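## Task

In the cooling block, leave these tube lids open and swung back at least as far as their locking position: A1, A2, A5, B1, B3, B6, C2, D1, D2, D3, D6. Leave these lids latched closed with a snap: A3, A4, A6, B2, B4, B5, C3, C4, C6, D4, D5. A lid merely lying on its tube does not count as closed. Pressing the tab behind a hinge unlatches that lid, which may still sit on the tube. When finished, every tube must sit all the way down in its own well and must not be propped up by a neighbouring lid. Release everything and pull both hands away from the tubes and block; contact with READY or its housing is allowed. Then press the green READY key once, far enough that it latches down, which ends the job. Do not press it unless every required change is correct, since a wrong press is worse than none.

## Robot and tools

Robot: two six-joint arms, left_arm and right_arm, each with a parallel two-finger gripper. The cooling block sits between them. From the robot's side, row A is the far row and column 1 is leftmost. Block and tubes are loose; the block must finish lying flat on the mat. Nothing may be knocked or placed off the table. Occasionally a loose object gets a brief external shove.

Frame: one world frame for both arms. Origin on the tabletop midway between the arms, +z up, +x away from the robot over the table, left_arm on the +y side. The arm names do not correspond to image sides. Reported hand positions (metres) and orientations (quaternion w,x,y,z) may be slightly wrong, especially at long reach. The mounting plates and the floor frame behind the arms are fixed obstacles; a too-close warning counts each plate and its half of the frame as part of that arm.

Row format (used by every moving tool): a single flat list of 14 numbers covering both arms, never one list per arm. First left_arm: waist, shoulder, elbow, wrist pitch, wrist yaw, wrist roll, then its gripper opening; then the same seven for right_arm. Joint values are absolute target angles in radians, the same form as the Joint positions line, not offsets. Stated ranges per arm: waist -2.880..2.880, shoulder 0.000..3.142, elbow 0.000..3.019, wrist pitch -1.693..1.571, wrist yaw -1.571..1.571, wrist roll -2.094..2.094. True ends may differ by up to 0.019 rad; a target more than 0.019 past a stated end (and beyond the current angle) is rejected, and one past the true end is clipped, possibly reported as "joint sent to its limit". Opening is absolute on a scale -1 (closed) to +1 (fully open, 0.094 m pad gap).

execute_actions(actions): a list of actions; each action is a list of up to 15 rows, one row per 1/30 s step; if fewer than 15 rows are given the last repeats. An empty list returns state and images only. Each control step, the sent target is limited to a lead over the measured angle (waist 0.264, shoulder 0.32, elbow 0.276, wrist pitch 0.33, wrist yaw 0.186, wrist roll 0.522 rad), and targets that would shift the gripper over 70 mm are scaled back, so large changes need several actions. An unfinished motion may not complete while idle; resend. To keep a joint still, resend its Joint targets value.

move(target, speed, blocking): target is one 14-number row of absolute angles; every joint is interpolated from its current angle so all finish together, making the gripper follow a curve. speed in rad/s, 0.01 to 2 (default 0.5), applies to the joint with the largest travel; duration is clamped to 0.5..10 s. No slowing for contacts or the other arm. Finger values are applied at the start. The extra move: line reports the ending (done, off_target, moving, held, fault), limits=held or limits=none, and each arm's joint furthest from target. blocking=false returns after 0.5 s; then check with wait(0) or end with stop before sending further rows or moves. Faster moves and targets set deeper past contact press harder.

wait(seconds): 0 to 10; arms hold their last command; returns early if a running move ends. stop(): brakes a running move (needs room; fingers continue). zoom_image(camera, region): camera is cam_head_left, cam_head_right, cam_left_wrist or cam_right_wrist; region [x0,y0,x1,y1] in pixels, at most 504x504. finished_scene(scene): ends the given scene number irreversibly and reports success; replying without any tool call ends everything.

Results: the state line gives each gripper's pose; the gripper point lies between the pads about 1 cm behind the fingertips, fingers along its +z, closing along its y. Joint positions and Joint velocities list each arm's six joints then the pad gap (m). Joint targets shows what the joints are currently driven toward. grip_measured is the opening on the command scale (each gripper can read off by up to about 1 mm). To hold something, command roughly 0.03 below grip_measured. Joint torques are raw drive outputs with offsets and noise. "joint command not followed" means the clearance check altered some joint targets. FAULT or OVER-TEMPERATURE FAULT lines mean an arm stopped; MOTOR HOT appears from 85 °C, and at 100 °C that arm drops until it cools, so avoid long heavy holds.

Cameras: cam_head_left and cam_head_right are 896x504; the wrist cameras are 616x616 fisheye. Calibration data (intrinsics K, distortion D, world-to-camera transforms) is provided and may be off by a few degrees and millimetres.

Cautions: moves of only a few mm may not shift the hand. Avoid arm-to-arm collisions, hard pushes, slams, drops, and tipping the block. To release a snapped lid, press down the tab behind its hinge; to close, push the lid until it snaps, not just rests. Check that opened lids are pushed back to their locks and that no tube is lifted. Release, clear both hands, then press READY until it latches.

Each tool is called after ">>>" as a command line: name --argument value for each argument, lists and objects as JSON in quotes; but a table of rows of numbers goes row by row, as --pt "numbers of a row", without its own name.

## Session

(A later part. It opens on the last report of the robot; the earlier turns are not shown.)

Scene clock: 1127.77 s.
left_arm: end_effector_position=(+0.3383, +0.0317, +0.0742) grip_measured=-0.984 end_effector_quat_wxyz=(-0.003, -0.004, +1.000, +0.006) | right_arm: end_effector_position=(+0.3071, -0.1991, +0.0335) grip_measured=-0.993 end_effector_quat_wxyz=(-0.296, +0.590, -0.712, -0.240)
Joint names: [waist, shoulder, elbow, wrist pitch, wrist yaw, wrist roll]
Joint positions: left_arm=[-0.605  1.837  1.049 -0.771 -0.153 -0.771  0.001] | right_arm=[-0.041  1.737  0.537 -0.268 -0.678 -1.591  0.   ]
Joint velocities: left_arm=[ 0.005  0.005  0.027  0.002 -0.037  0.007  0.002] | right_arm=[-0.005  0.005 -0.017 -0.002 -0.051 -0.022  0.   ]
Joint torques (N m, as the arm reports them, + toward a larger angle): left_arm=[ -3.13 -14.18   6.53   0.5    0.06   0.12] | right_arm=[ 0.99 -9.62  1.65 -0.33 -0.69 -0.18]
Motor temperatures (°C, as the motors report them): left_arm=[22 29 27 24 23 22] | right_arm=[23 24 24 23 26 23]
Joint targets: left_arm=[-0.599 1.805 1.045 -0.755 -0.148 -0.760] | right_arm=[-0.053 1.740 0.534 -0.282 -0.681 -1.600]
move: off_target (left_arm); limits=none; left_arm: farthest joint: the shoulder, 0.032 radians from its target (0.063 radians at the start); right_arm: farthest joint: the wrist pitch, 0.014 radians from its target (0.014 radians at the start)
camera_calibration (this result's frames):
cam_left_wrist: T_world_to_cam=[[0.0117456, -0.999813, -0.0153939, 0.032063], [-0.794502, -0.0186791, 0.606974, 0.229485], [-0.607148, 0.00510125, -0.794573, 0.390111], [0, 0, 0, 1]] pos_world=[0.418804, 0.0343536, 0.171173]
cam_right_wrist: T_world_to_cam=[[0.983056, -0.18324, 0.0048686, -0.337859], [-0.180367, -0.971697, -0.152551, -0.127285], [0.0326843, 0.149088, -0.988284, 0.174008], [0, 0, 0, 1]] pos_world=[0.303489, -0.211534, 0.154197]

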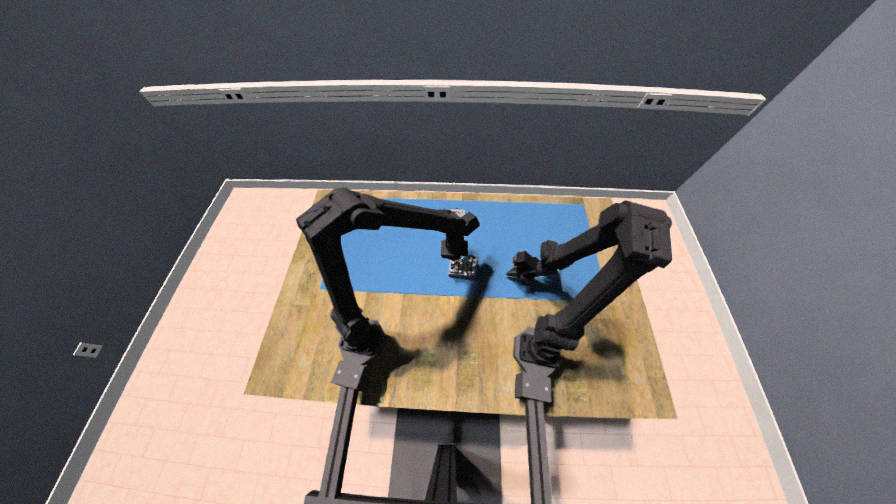

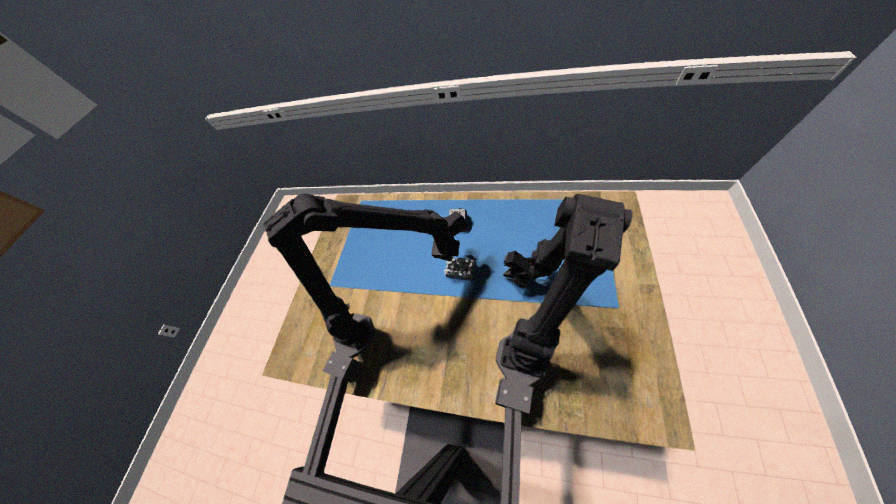

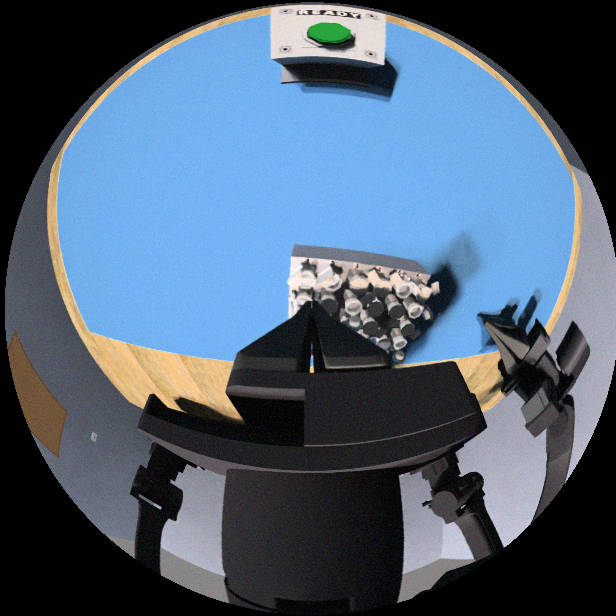

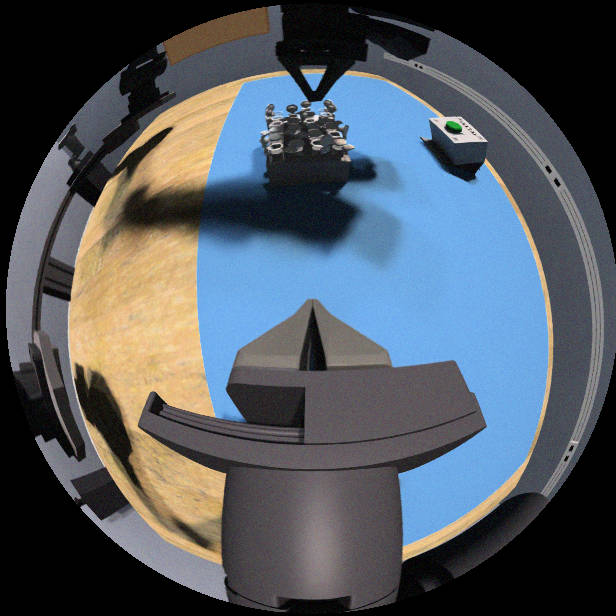

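>>> move --target '[-0.599,1.873,1.053,-0.775,-0.148,-0.76,-1,-0.053,1.74,0.534,-0.282,-0.681,-1.6,-1]' --speed 0.06

>>> move --target '[-0.58,1.87,1.053,-0.82,-0.148,-0.76,-1,-0.053,1.74,0.534,-0.282,-0.681,-1.6,-1]' --speed 0.05

>>> zoom_image --camera "cam_left_wrist" --region '[250, 230, 390, 340]'

>>> zoom_image --camera "cam_right_wrist" --region '[255, 80, 355, 160]'

Scene clock: 1135.67 s.
left_arm: end_effector_position=(+0.3346, +0.0333, +0.0654) grip_measured=-0.984 end_effector_quat_wxyz=(-0.011, -0.003, +1.000, +0.012) | right_arm: end_effector_position=(+0.3071, -0.1991, +0.0335) grip_measured=-0.993 end_effector_quat_wxyz=(-0.296, +0.590, -0.712, -0.240)
Joint names: [waist, shoulder, elbow, wrist pitch, wrist yaw, wrist roll]
Joint positions: left_arm=[-0.605  1.857  1.049 -0.771 -0.152 -0.771  0.001] | right_arm=[-0.041  1.737  0.537 -0.268 -0.678 -1.591  0.   ]
Joint velocities: left_arm=[-0.005 -0.015  0.012 -0.017  0.007 -0.051 -0.001] | right_arm=[-0.015  0.005  0.012 -0.007 -0.007 -0.095  0.   ]
Joint torques (N m, as the arm reports them, + toward a larger angle): left_arm=[ -2.98 -10.69   7.16  -0.3    0.06   0.12] | right_arm=[ 0.63 -9.79  1.8  -0.46 -0.66 -0.1 ]
Motor temperatures (°C, as the motors report them): left_arm=[22 29 27 24 23 22] | right_arm=[23 24 24 23 26 23]
Joint targets: left_arm=[-0.599 1.873 1.053 -0.775 -0.148 -0.760] | right_arm=[-0.053 1.740 0.534 -0.282 -0.681 -1.600]
move: done; limits=none; left_arm: farthest joint: the shoulder, 0.016 radians from its target (0.036 radians at the start); right_arm: farthest joint: the wrist pitch, 0.014 radians from its target (0.014 radians at the start)
camera_calibration (this result's frames):
cam_left_wrist: T_world_to_cam=[[0.00797139, -0.999539, -0.0292999, 0.0357188], [-0.785368, -0.0243951, 0.618548, 0.228301], [-0.618978, 0.0180805, -0.7852, 0.3838], [0, 0, 0, 1]] pos_world=[0.41658, 0.0343324, 0.161191]
cam_right_wrist: T_world_to_cam=[[0.983056, -0.18324, 0.0048686, -0.337859], [-0.180367, -0.971697, -0.152551, -0.127285], [0.0326843, 0.149088, -0.988284, 0.174008], [0, 0, 0, 1]] pos_world=[0.303489, -0.211534, 0.154197]

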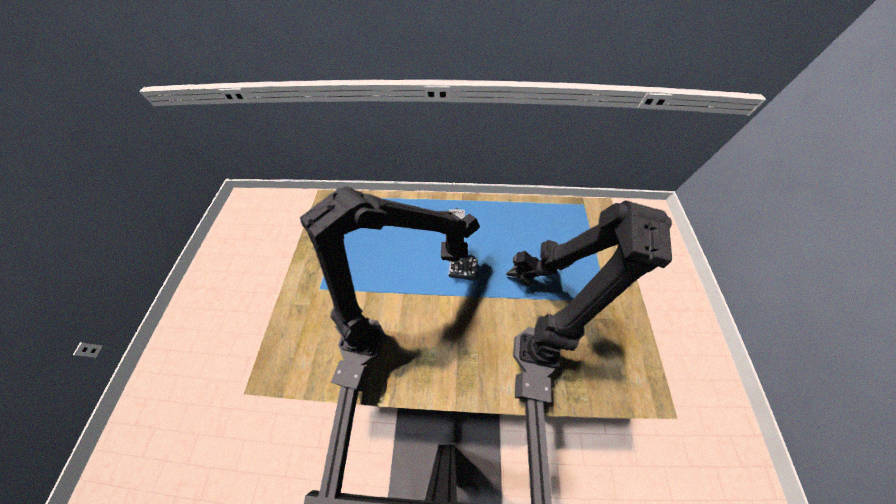

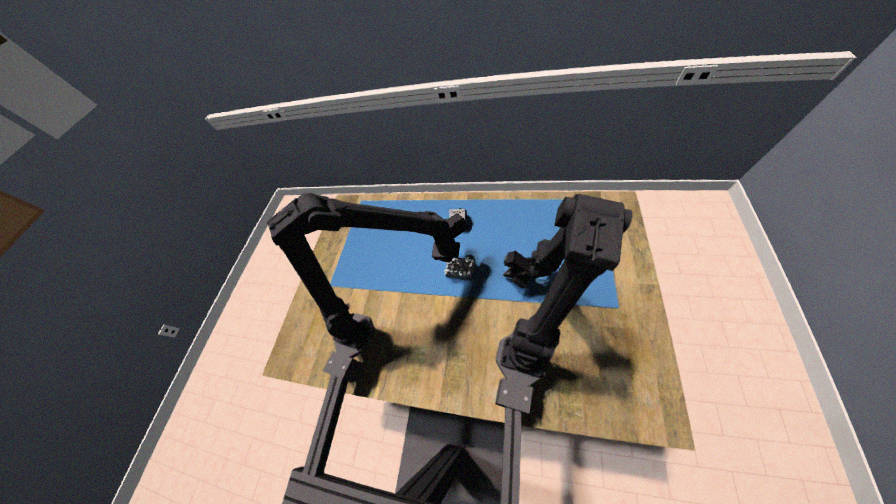

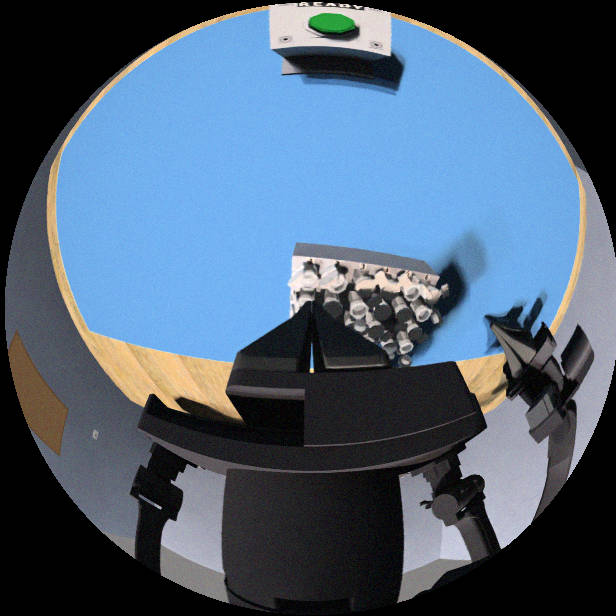

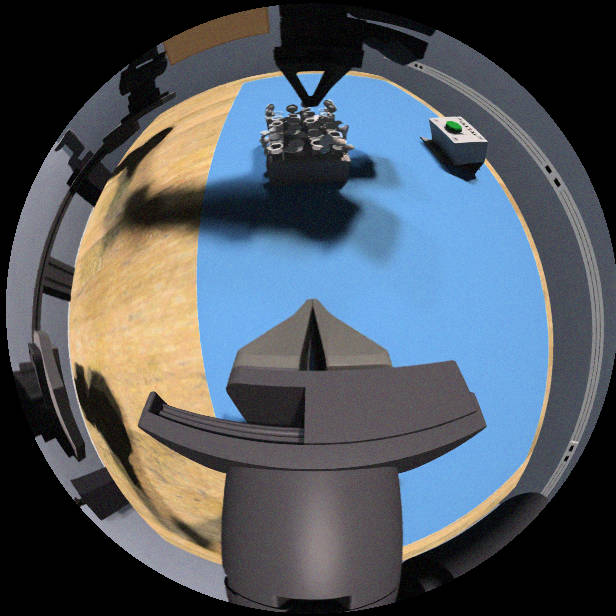

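Scene clock: 1136.87 s.
left_arm: end_effector_position=(+0.3324, +0.0396, +0.0651) grip_measured=-0.984 end_effector_quat_wxyz=(-0.021, -0.005, +1.000, +0.019) | right_arm: end_effector_position=(+0.3071, -0.1991, +0.0335) grip_measured=-0.993 end_effector_quat_wxyz=(-0.296, +0.590, -0.712, -0.240)
Joint names: [waist, shoulder, elbow, wrist pitch, wrist yaw, wrist roll]
Joint positions: left_arm=[-0.597  1.857  1.049 -0.794 -0.147 -0.771  0.001] | right_arm=[-0.041  1.737  0.537 -0.268 -0.678 -1.591  0.   ]
Joint velocities: left_arm=[-0.015 -0.015 -0.002  0.002 -0.081 -0.095 -0.   ] | right_arm=[-0.005 -0.005  0.002 -0.002 -0.007 -0.022 -0.001]
Joint torques (N m, as the arm reports them, + toward a larger angle): left_arm=[ -2.25 -10.99   7.2   -1.06  -0.17   0.1 ] | right_arm=[ 0.88 -9.57  1.74 -0.38 -0.65 -0.12]
Motor temperatures (°C, as the motors report them): left_arm=[22 29 27 24 23 22] | right_arm=[23 24 24 23 26 23]
Joint targets: left_arm=[-0.580 1.870 1.053 -0.820 -0.148 -0.760] | right_arm=[-0.053 1.740 0.534 -0.282 -0.681 -1.600]
move: off_target (left_arm); limits=none; left_arm: farthest joint: the wrist pitch, 0.026 radians from its target (0.049 radians at the start); right_arm: farthest joint: the wrist pitch, 0.014 radians from its target (0.014 radians at the start)
camera_calibration (this result's frames):
cam_left_wrist: T_world_to_cam=[[0.0126471, -0.999005, -0.0427752, 0.0413401], [-0.772071, -0.0369404, 0.634462, 0.222009], [-0.635411, 0.0250014, -0.77177, 0.386414], [0, 0, 0, 1]] pos_world=[0.416415, 0.0398392, 0.159134]
cam_right_wrist: T_world_to_cam=[[0.983056, -0.18324, 0.0048686, -0.337859], [-0.180367, -0.971697, -0.152551, -0.127285], [0.0326843, 0.149088, -0.988284, 0.174008], [0, 0, 0, 1]] pos_world=[0.303489, -0.211534, 0.154197]

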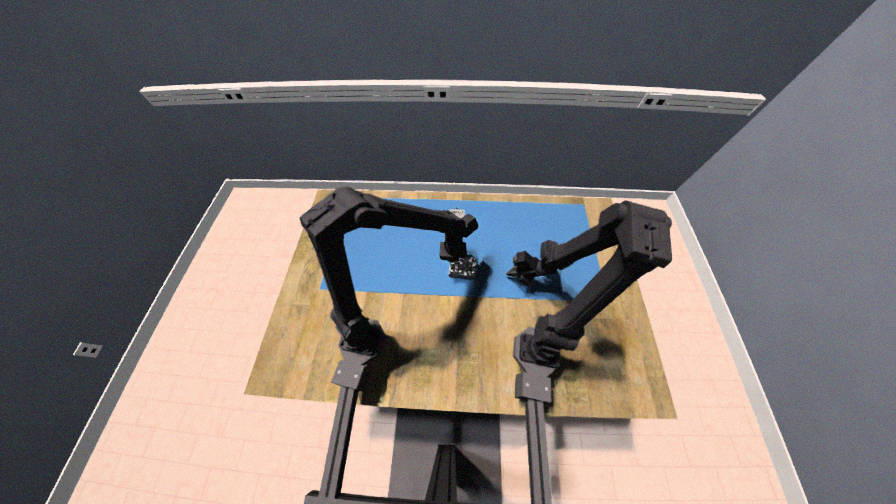

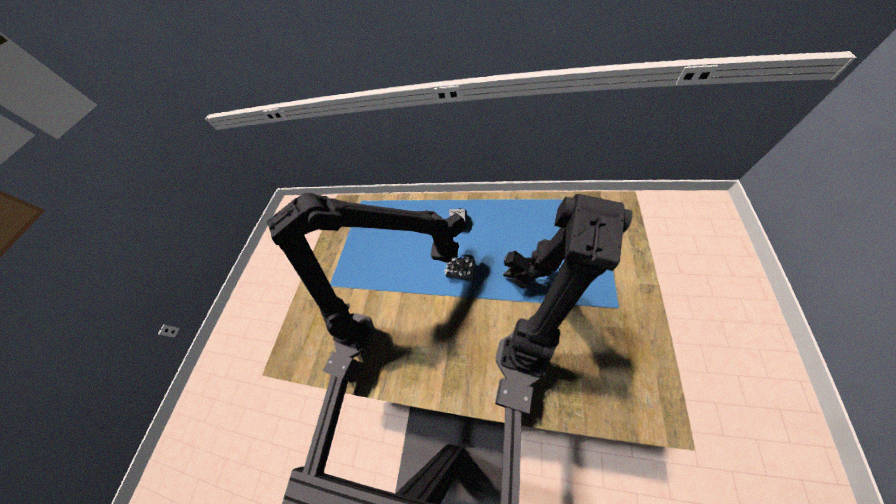

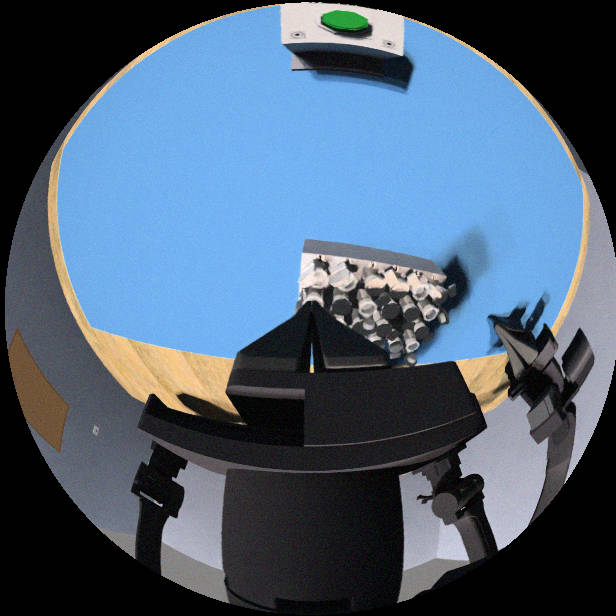

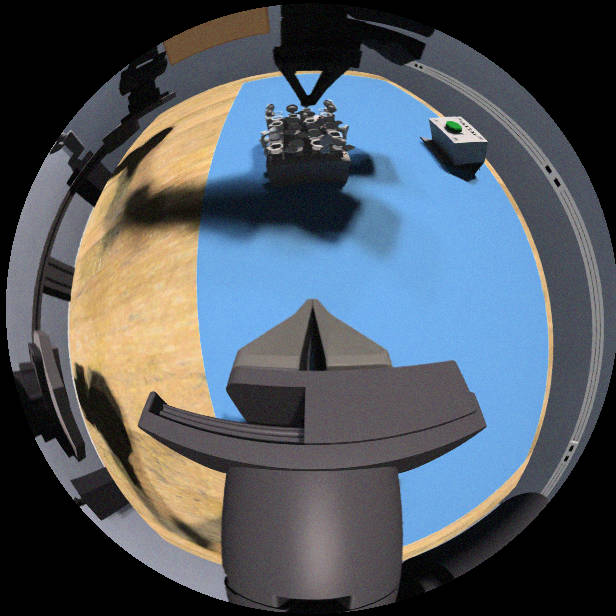

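Region (250, 230, 390, 340) of cam_left_wrist's 616x616 image, scaled by 3.600, with more detail than that image has; it fills the top 396 rows of this view, and the rest is white.

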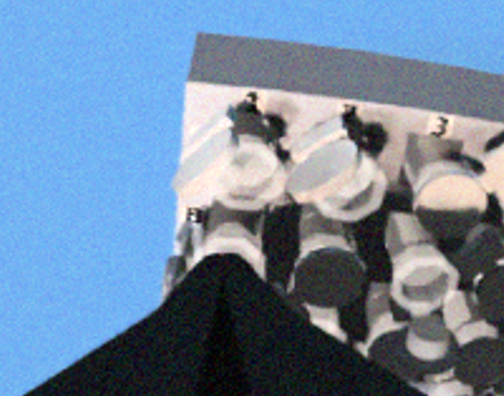

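Region (255, 80, 355, 160) of cam_right_wrist's 616x616 image, scaled by 5.040, with more detail than that image has; it fills the top 403 rows of this view, and the rest is white.

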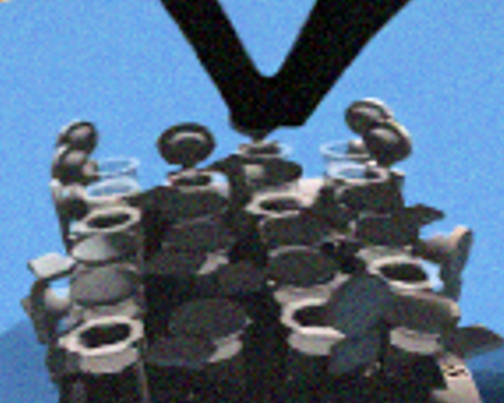

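>>> move --target '[-0.612,1.86,1.053,-0.76,-0.15,-0.76,-1,-0.053,1.74,0.534,-0.282,-0.681,-1.6,-1]' --speed 0.06

>>> zoom_image --camera "cam_left_wrist" --region '[250, 230, 390, 340]'

Scene clock: 1141.87 s.
left_arm: end_effector_position=(+0.3344, +0.0350, +0.0651) grip_measured=-0.984 end_effector_quat_wxyz=(-0.015, -0.004, +1.000, +0.012) | right_arm: end_effector_position=(+0.3071, -0.1991, +0.0335) grip_measured=-0.993 end_effector_quat_wxyz=(-0.296, +0.590, -0.712, -0.240)
Joint names: [waist, shoulder, elbow, wrist pitch, wrist yaw, wrist roll]
Joint positions: left_arm=[-0.601  1.857  1.049 -0.776 -0.147 -0.77   0.001] | right_arm=[-0.041  1.737  0.537 -0.268 -0.678 -1.591  0.   ]
Joint velocities: left_arm=[-0.015 -0.015  0.007 -0.007  0.022 -0.051 -0.001] | right_arm=[-0.015 -0.034 -0.007  0.007  0.066 -0.037  0.   ]
Joint torques (N m, as the arm reports them, + toward a larger angle): left_arm=[ -4.14 -11.88   7.12   0.33  -0.28   0.11] | right_arm=[ 0.81 -9.26  1.94 -0.48 -0.64 -0.16]
Motor temperatures (°C, as the motors report them): left_arm=[22 29 27 24 23 22] | right_arm=[23 24 24 23 26 23]
Joint targets: left_arm=[-0.612 1.860 1.053 -0.760 -0.150 -0.760] | right_arm=[-0.053 1.740 0.534 -0.282 -0.681 -1.600]
move: done; limits=none; left_arm: farthest joint: the wrist pitch, 0.016 radians from its target (0.034 radians at the start); right_arm: farthest joint: the wrist pitch, 0.014 radians from its target (0.014 radians at the start)
camera_calibration (this result's frames):
cam_left_wrist: T_world_to_cam=[[0.0113407, -0.999502, -0.0294345, 0.0363414], [-0.780505, -0.0272486, 0.624556, 0.226452], [-0.625047, 0.0158909, -0.780425, 0.385249], [0, 0, 0, 1]] pos_world=[0.417134, 0.0363719, 0.160296]
cam_right_wrist: T_world_to_cam=[[0.983056, -0.18324, 0.0048686, -0.337859], [-0.180367, -0.971697, -0.152551, -0.127285], [0.0326843, 0.149088, -0.988284, 0.174008], [0, 0, 0, 1]] pos_world=[0.303489, -0.211534, 0.154197]

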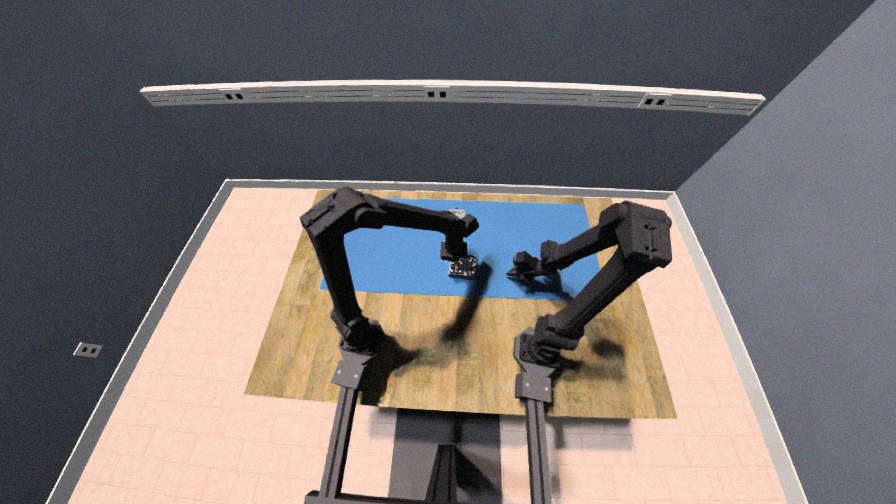

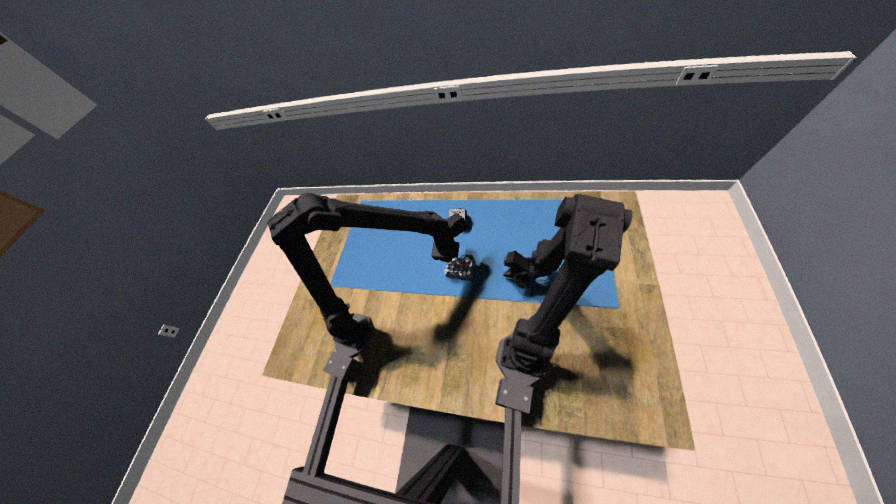

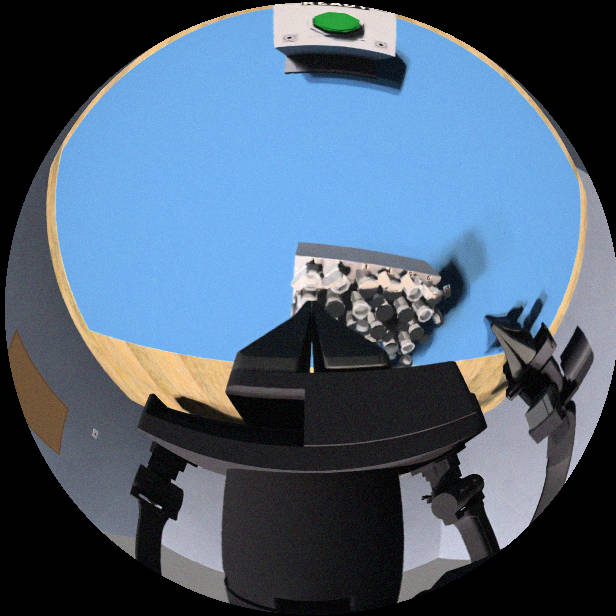

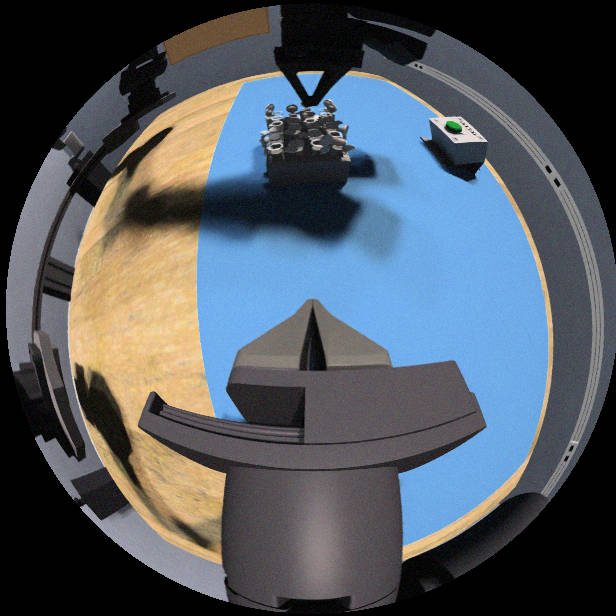

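Region (250, 230, 390, 340) of cam_left_wrist's 616x616 image, scaled by 3.600, with more detail than that image has; it fills the top 396 rows of this view, and the rest is white.

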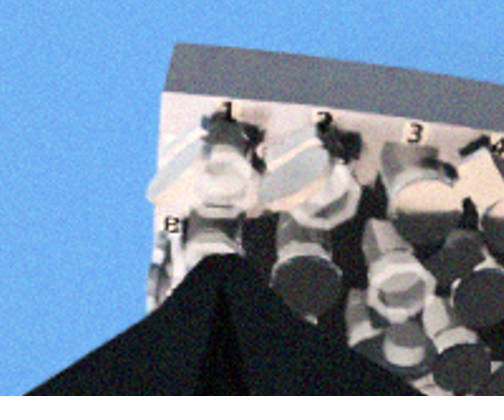

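>>> move --target '[-0.606,1.775,1.053,-0.77,-0.15,-0.76,-1,-0.053,1.74,0.534,-0.282,-0.681,-1.6,-1]' --speed 0.15

>>> move --target '[-0.845,1.745,0.937,-0.73,-0.152,-1.01,-1,-0.053,1.74,0.534,-0.282,-0.681,-1.6,-1]' --speed 0.3

Scene clock: 1149.93 s.
left_arm: end_effector_position=(+0.3444, +0.0308, +0.0901) grip_measured=-0.984 end_effector_quat_wxyz=(+0.006, -0.009, +1.000, -0.007) | right_arm: end_effector_position=(+0.3071, -0.1991, +0.0335) grip_measured=-0.993 end_effector_quat_wxyz=(-0.296, +0.590, -0.712, -0.240)
Joint names: [waist, shoulder, elbow, wrist pitch, wrist yaw, wrist roll]
Joint positions: left_arm=[-0.601  1.799  1.049 -0.776 -0.147 -0.77   0.001] | right_arm=[-0.041  1.737  0.537 -0.268 -0.678 -1.591  0.   ]
Joint velocities: left_arm=[-0.005 -0.005 -0.002 -0.012  0.051 -0.051  0.   ] | right_arm=[-0.005 -0.005 -0.007  0.002 -0.007  0.051 -0.002]
Joint torques (N m, as the arm reports them, + toward a larger angle): left_arm=[ -3.81 -13.3    7.44   0.09  -0.27   0.1 ] | right_arm=[ 0.59 -9.25  1.71 -0.4  -0.69 -0.12]
Motor temperatures (°C, as the motors report them): left_arm=[22 29 27 24 23 22] | right_arm=[23 24 24 23 26 23]
Joint targets: left_arm=[-0.606 1.775 1.053 -0.770 -0.150 -0.760] | right_arm=[-0.053 1.740 0.534 -0.282 -0.681 -1.600]
move: off_target (left_arm); limits=none; left_arm: farthest joint: the shoulder, 0.024 radians from its target (0.082 radians at the start); right_arm: farthest joint: the wrist pitch, 0.014 radians from its target (0.014 radians at the start)
camera_calibration (this result's frames):
cam_left_wrist: T_world_to_cam=[[0.0204129, -0.999733, 0.0108225, 0.0259642], [-0.805893, -0.0100467, 0.591975, 0.229672], [-0.591709, -0.0208057, -0.805883, 0.403026], [0, 0, 0, 1]] pos_world=[0.423035, 0.03665, 0.188551]
cam_right_wrist: T_world_to_cam=[[0.983056, -0.18324, 0.0048686, -0.337859], [-0.180367, -0.971697, -0.152551, -0.127285], [0.0326843, 0.149088, -0.988284, 0.174008], [0, 0, 0, 1]] pos_world=[0.303489, -0.211534, 0.154197]

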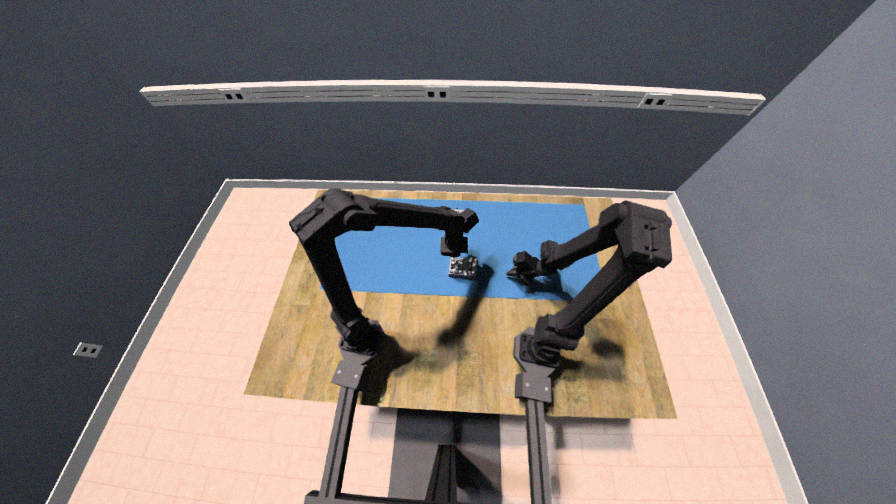

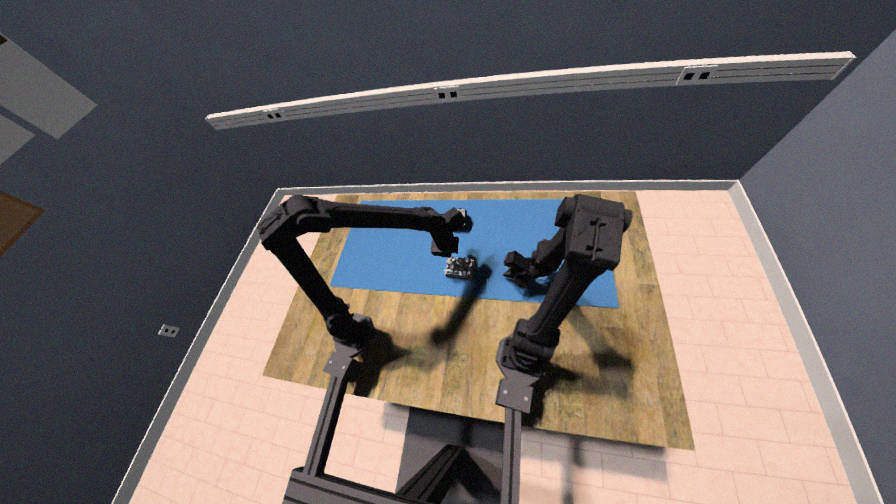

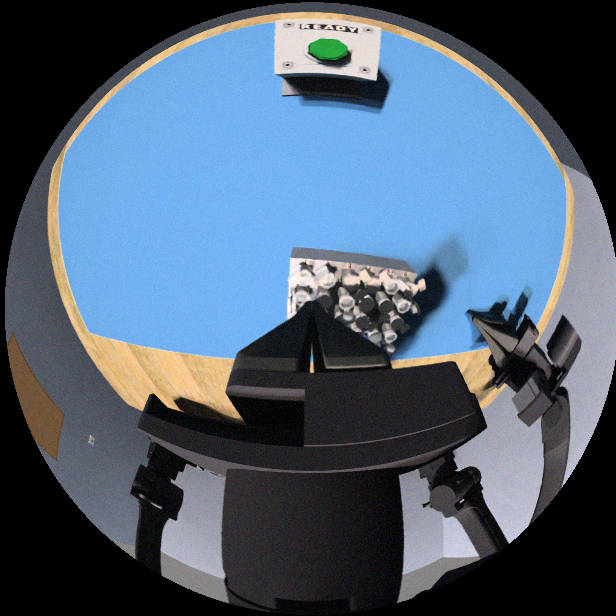

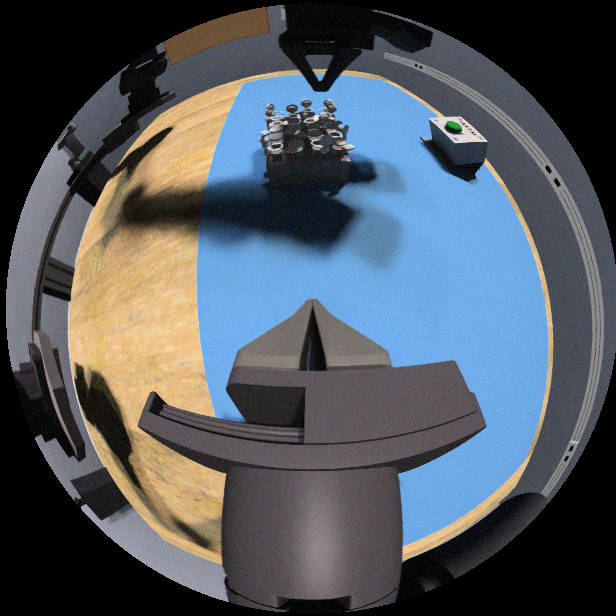

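Scene clock: 1151.43 s.
left_arm: end_effector_position=(+0.2352, -0.0092, +0.0870) grip_measured=-0.984 end_effector_quat_wxyz=(-0.001, +0.003, +1.000, -0.001) | right_arm: end_effector_position=(+0.3071, -0.1991, +0.0335) grip_measured=-0.993 end_effector_quat_wxyz=(-0.296, +0.590, -0.712, -0.240)
Joint names: [waist, shoulder, elbow, wrist pitch, wrist yaw, wrist roll]
Joint positions: left_arm=[-0.846  1.776  0.941 -0.746 -0.148 -0.999  0.001] | right_arm=[-0.041  1.737  0.537 -0.268 -0.678 -1.591  0.   ]
Joint velocities: left_arm=[-0.005 -0.015  0.012 -0.017  0.022 -0.022 -0.   ] | right_arm=[ 0.015 -0.005 -0.017 -0.002  0.037  0.066 -0.001]
Joint torques (N m, as the arm reports them, + toward a larger angle): left_arm=[ -3.15 -12.64   6.5    0.42  -0.37  -0.13] | right_arm=[ 0.13 -9.84  1.77 -0.2  -0.68 -0.08]
Motor temperatures (°C, as the motors report them): left_arm=[22 29 27 24 23 22] | right_arm=[23 24 24 23 26 23]
Joint targets: left_arm=[-0.845 1.745 0.937 -0.730 -0.152 -1.010] | right_arm=[-0.053 1.740 0.534 -0.282 -0.681 -1.600]
move: off_target (left_arm); limits=none; left_arm: farthest joint: the shoulder, 0.031 radians from its target (0.054 radians at the start); right_arm: farthest joint: the wrist pitch, 0.014 radians from its target (0.014 radians at the start)
camera_calibration (this result's frames):
cam_left_wrist: T_world_to_cam=[[-0.00228917, -0.999996, -0.00192311, -0.00531948], [-0.797223, 0.000664026, 0.603685, 0.140126], [-0.603681, 0.00291508, -0.797221, 0.337342], [0, 0, 0, 1]] pos_world=[0.315346, -0.00639589, 0.184334]
cam_right_wrist: T_world_to_cam=[[0.983056, -0.18324, 0.0048686, -0.337859], [-0.180367, -0.971697, -0.152551, -0.127285], [0.0326843, 0.149088, -0.988284, 0.174008], [0, 0, 0, 1]] pos_world=[0.303489, -0.211534, 0.154197]

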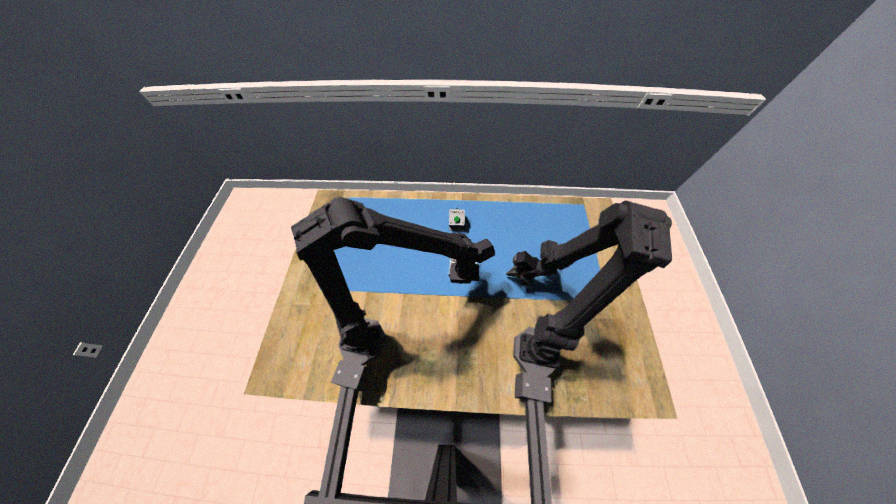

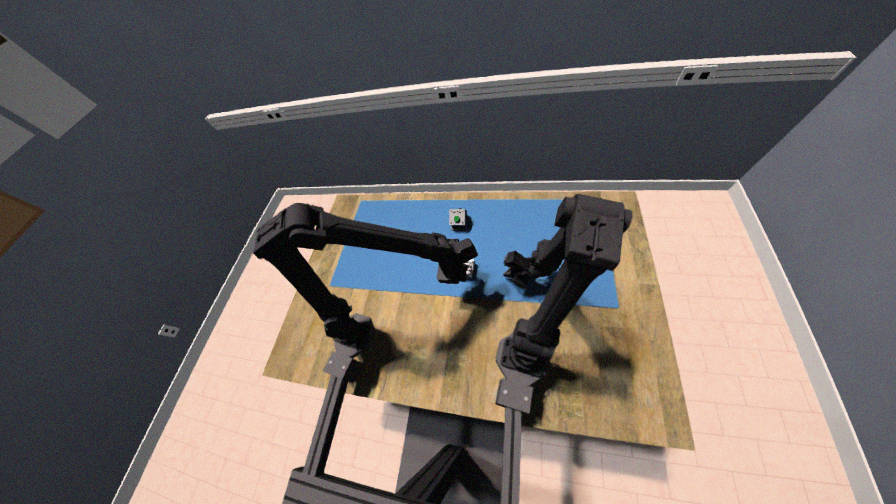

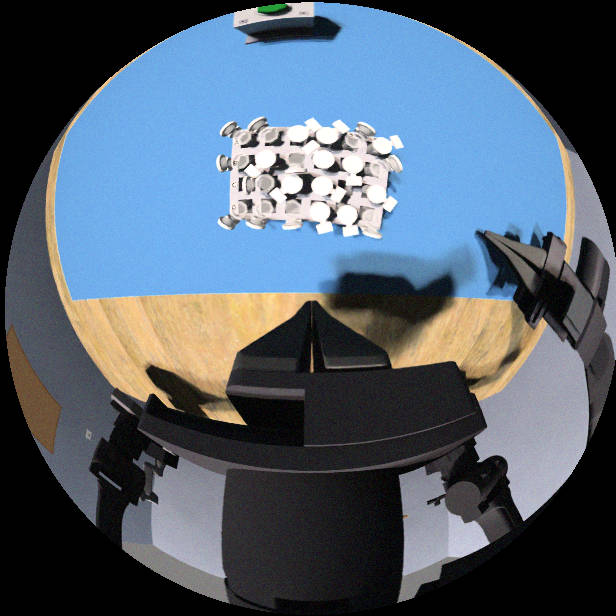

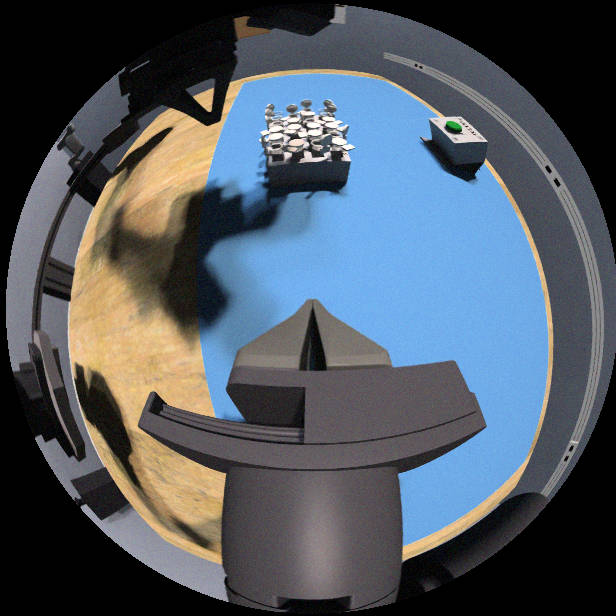

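>>> zoom_image --camera "cam_left_wrist" --region '[210, 108, 320, 245]'

>>> zoom_image --camera "cam_left_wrist" --region '[300, 108, 410, 245]'

Region (210, 108, 320, 245) of cam_left_wrist's 616x616 image, scaled by 3.679, with more detail than that image has; it fills the left 405 columns of this view, and the rest is white.

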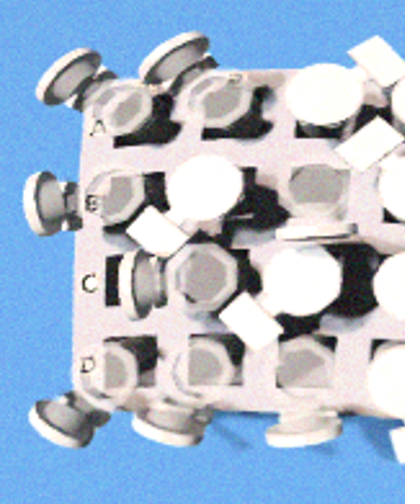

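Region (300, 108, 410, 245) of cam_left_wrist's 616x616 image, scaled by 3.679, with more detail than that image has; it fills the left 405 columns of this view, and the rest is white.

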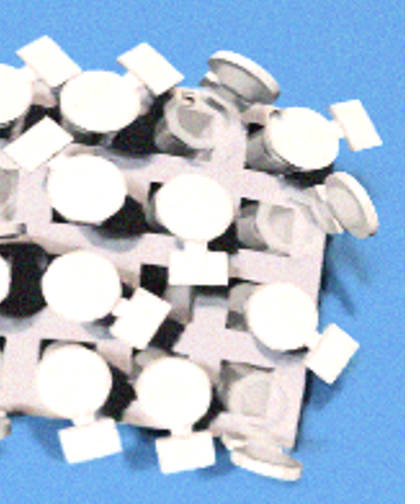

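>>> move --target '[-0.697,1.858,1.092,-0.792,-0.155,-0.855,-1,-0.053,1.74,0.534,-0.282,-0.681,-1.6,-1]' --speed 0.2

Scene clock: 1173.77 s.
left_arm: end_effector_position=(+0.3087, +0.0014, +0.0799) grip_measured=-0.984 end_effector_quat_wxyz=(-0.002, -0.006, +1.000, +0.002) | right_arm: end_effector_position=(+0.3071, -0.1991, +0.0335) grip_measured=-0.993 end_effector_quat_wxyz=(-0.296, +0.590, -0.712, -0.240)
Joint names: [waist, shoulder, elbow, wrist pitch, wrist yaw, wrist roll]
Joint positions: left_arm=[-0.698  1.84   1.052 -0.778 -0.151 -0.867  0.001] | right_arm=[-0.041  1.737  0.537 -0.268 -0.678 -1.591  0.   ]
Joint velocities: left_arm=[-0.005 -0.024  0.007 -0.007 -0.066 -0.037 -0.   ] | right_arm=[-0.015 -0.005  0.002  0.012 -0.007  0.022  0.   ]
Joint torques (N m, as the arm reports them, + toward a larger angle): left_arm=[ -2.88 -10.38  10.88  -0.62  -0.34   0.12] | right_arm=[ 1.02 -9.55  1.83 -0.57 -0.63 -0.1 ]
Motor temperatures (°C, as the motors report them): left_arm=[22 29 27 24 23 22] | right_arm=[23 24 24 23 26 23]
Joint targets: left_arm=[-0.697 1.858 1.092 -0.792 -0.155 -0.855] | right_arm=[-0.053 1.740 0.534 -0.282 -0.681 -1.600]
move: off_target (left_arm); limits=none; left_arm: farthest joint: the elbow, 0.040 radians from its target (0.151 radians at the start); right_arm: farthest joint: the wrist pitch, 0.014 radians from its target (0.014 radians at the start)
camera_calibration (this result's frames):
cam_left_wrist: T_world_to_cam=[[0.0147553, -0.999852, -0.0088644, 0.000760641], [-0.795961, -0.0171111, 0.605106, 0.202564], [-0.605168, -0.00187279, -0.796095, 0.376368], [0, 0, 0, 1]] pos_world=[0.388988, 0.00493147, 0.177059]
cam_right_wrist: T_world_to_cam=[[0.983056, -0.18324, 0.0048686, -0.337859], [-0.180367, -0.971697, -0.152551, -0.127285], [0.0326843, 0.149088, -0.988284, 0.174008], [0, 0, 0, 1]] pos_world=[0.303489, -0.211534, 0.154197]

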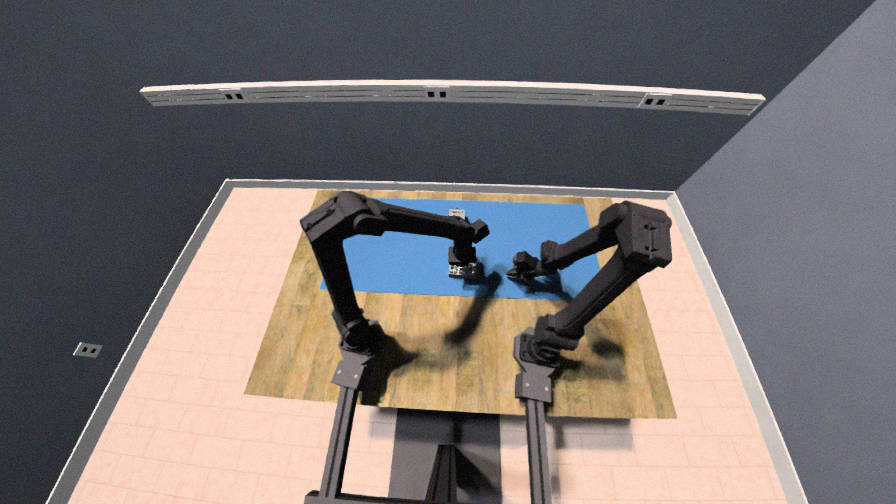

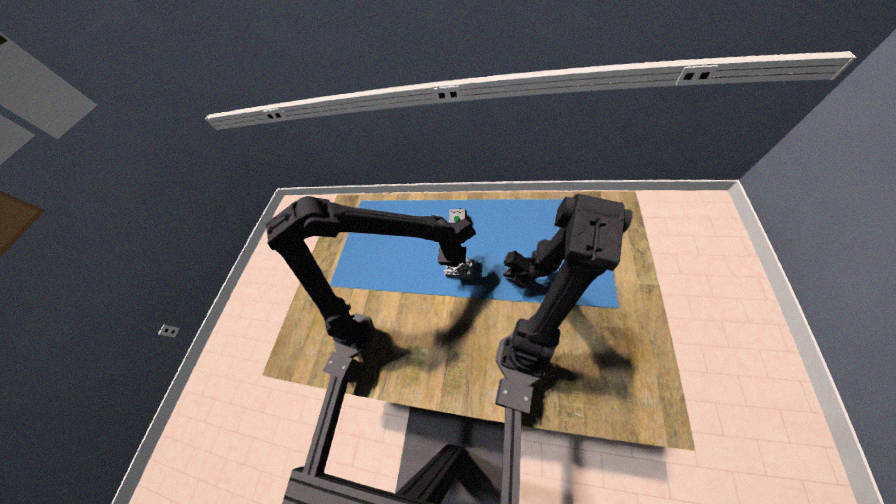

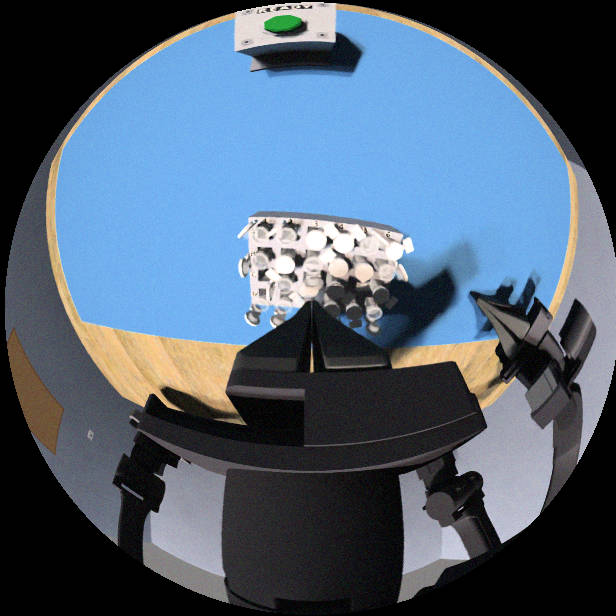

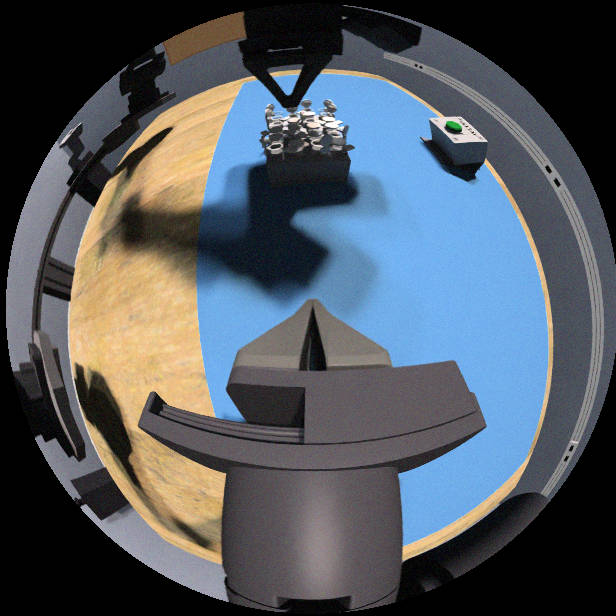

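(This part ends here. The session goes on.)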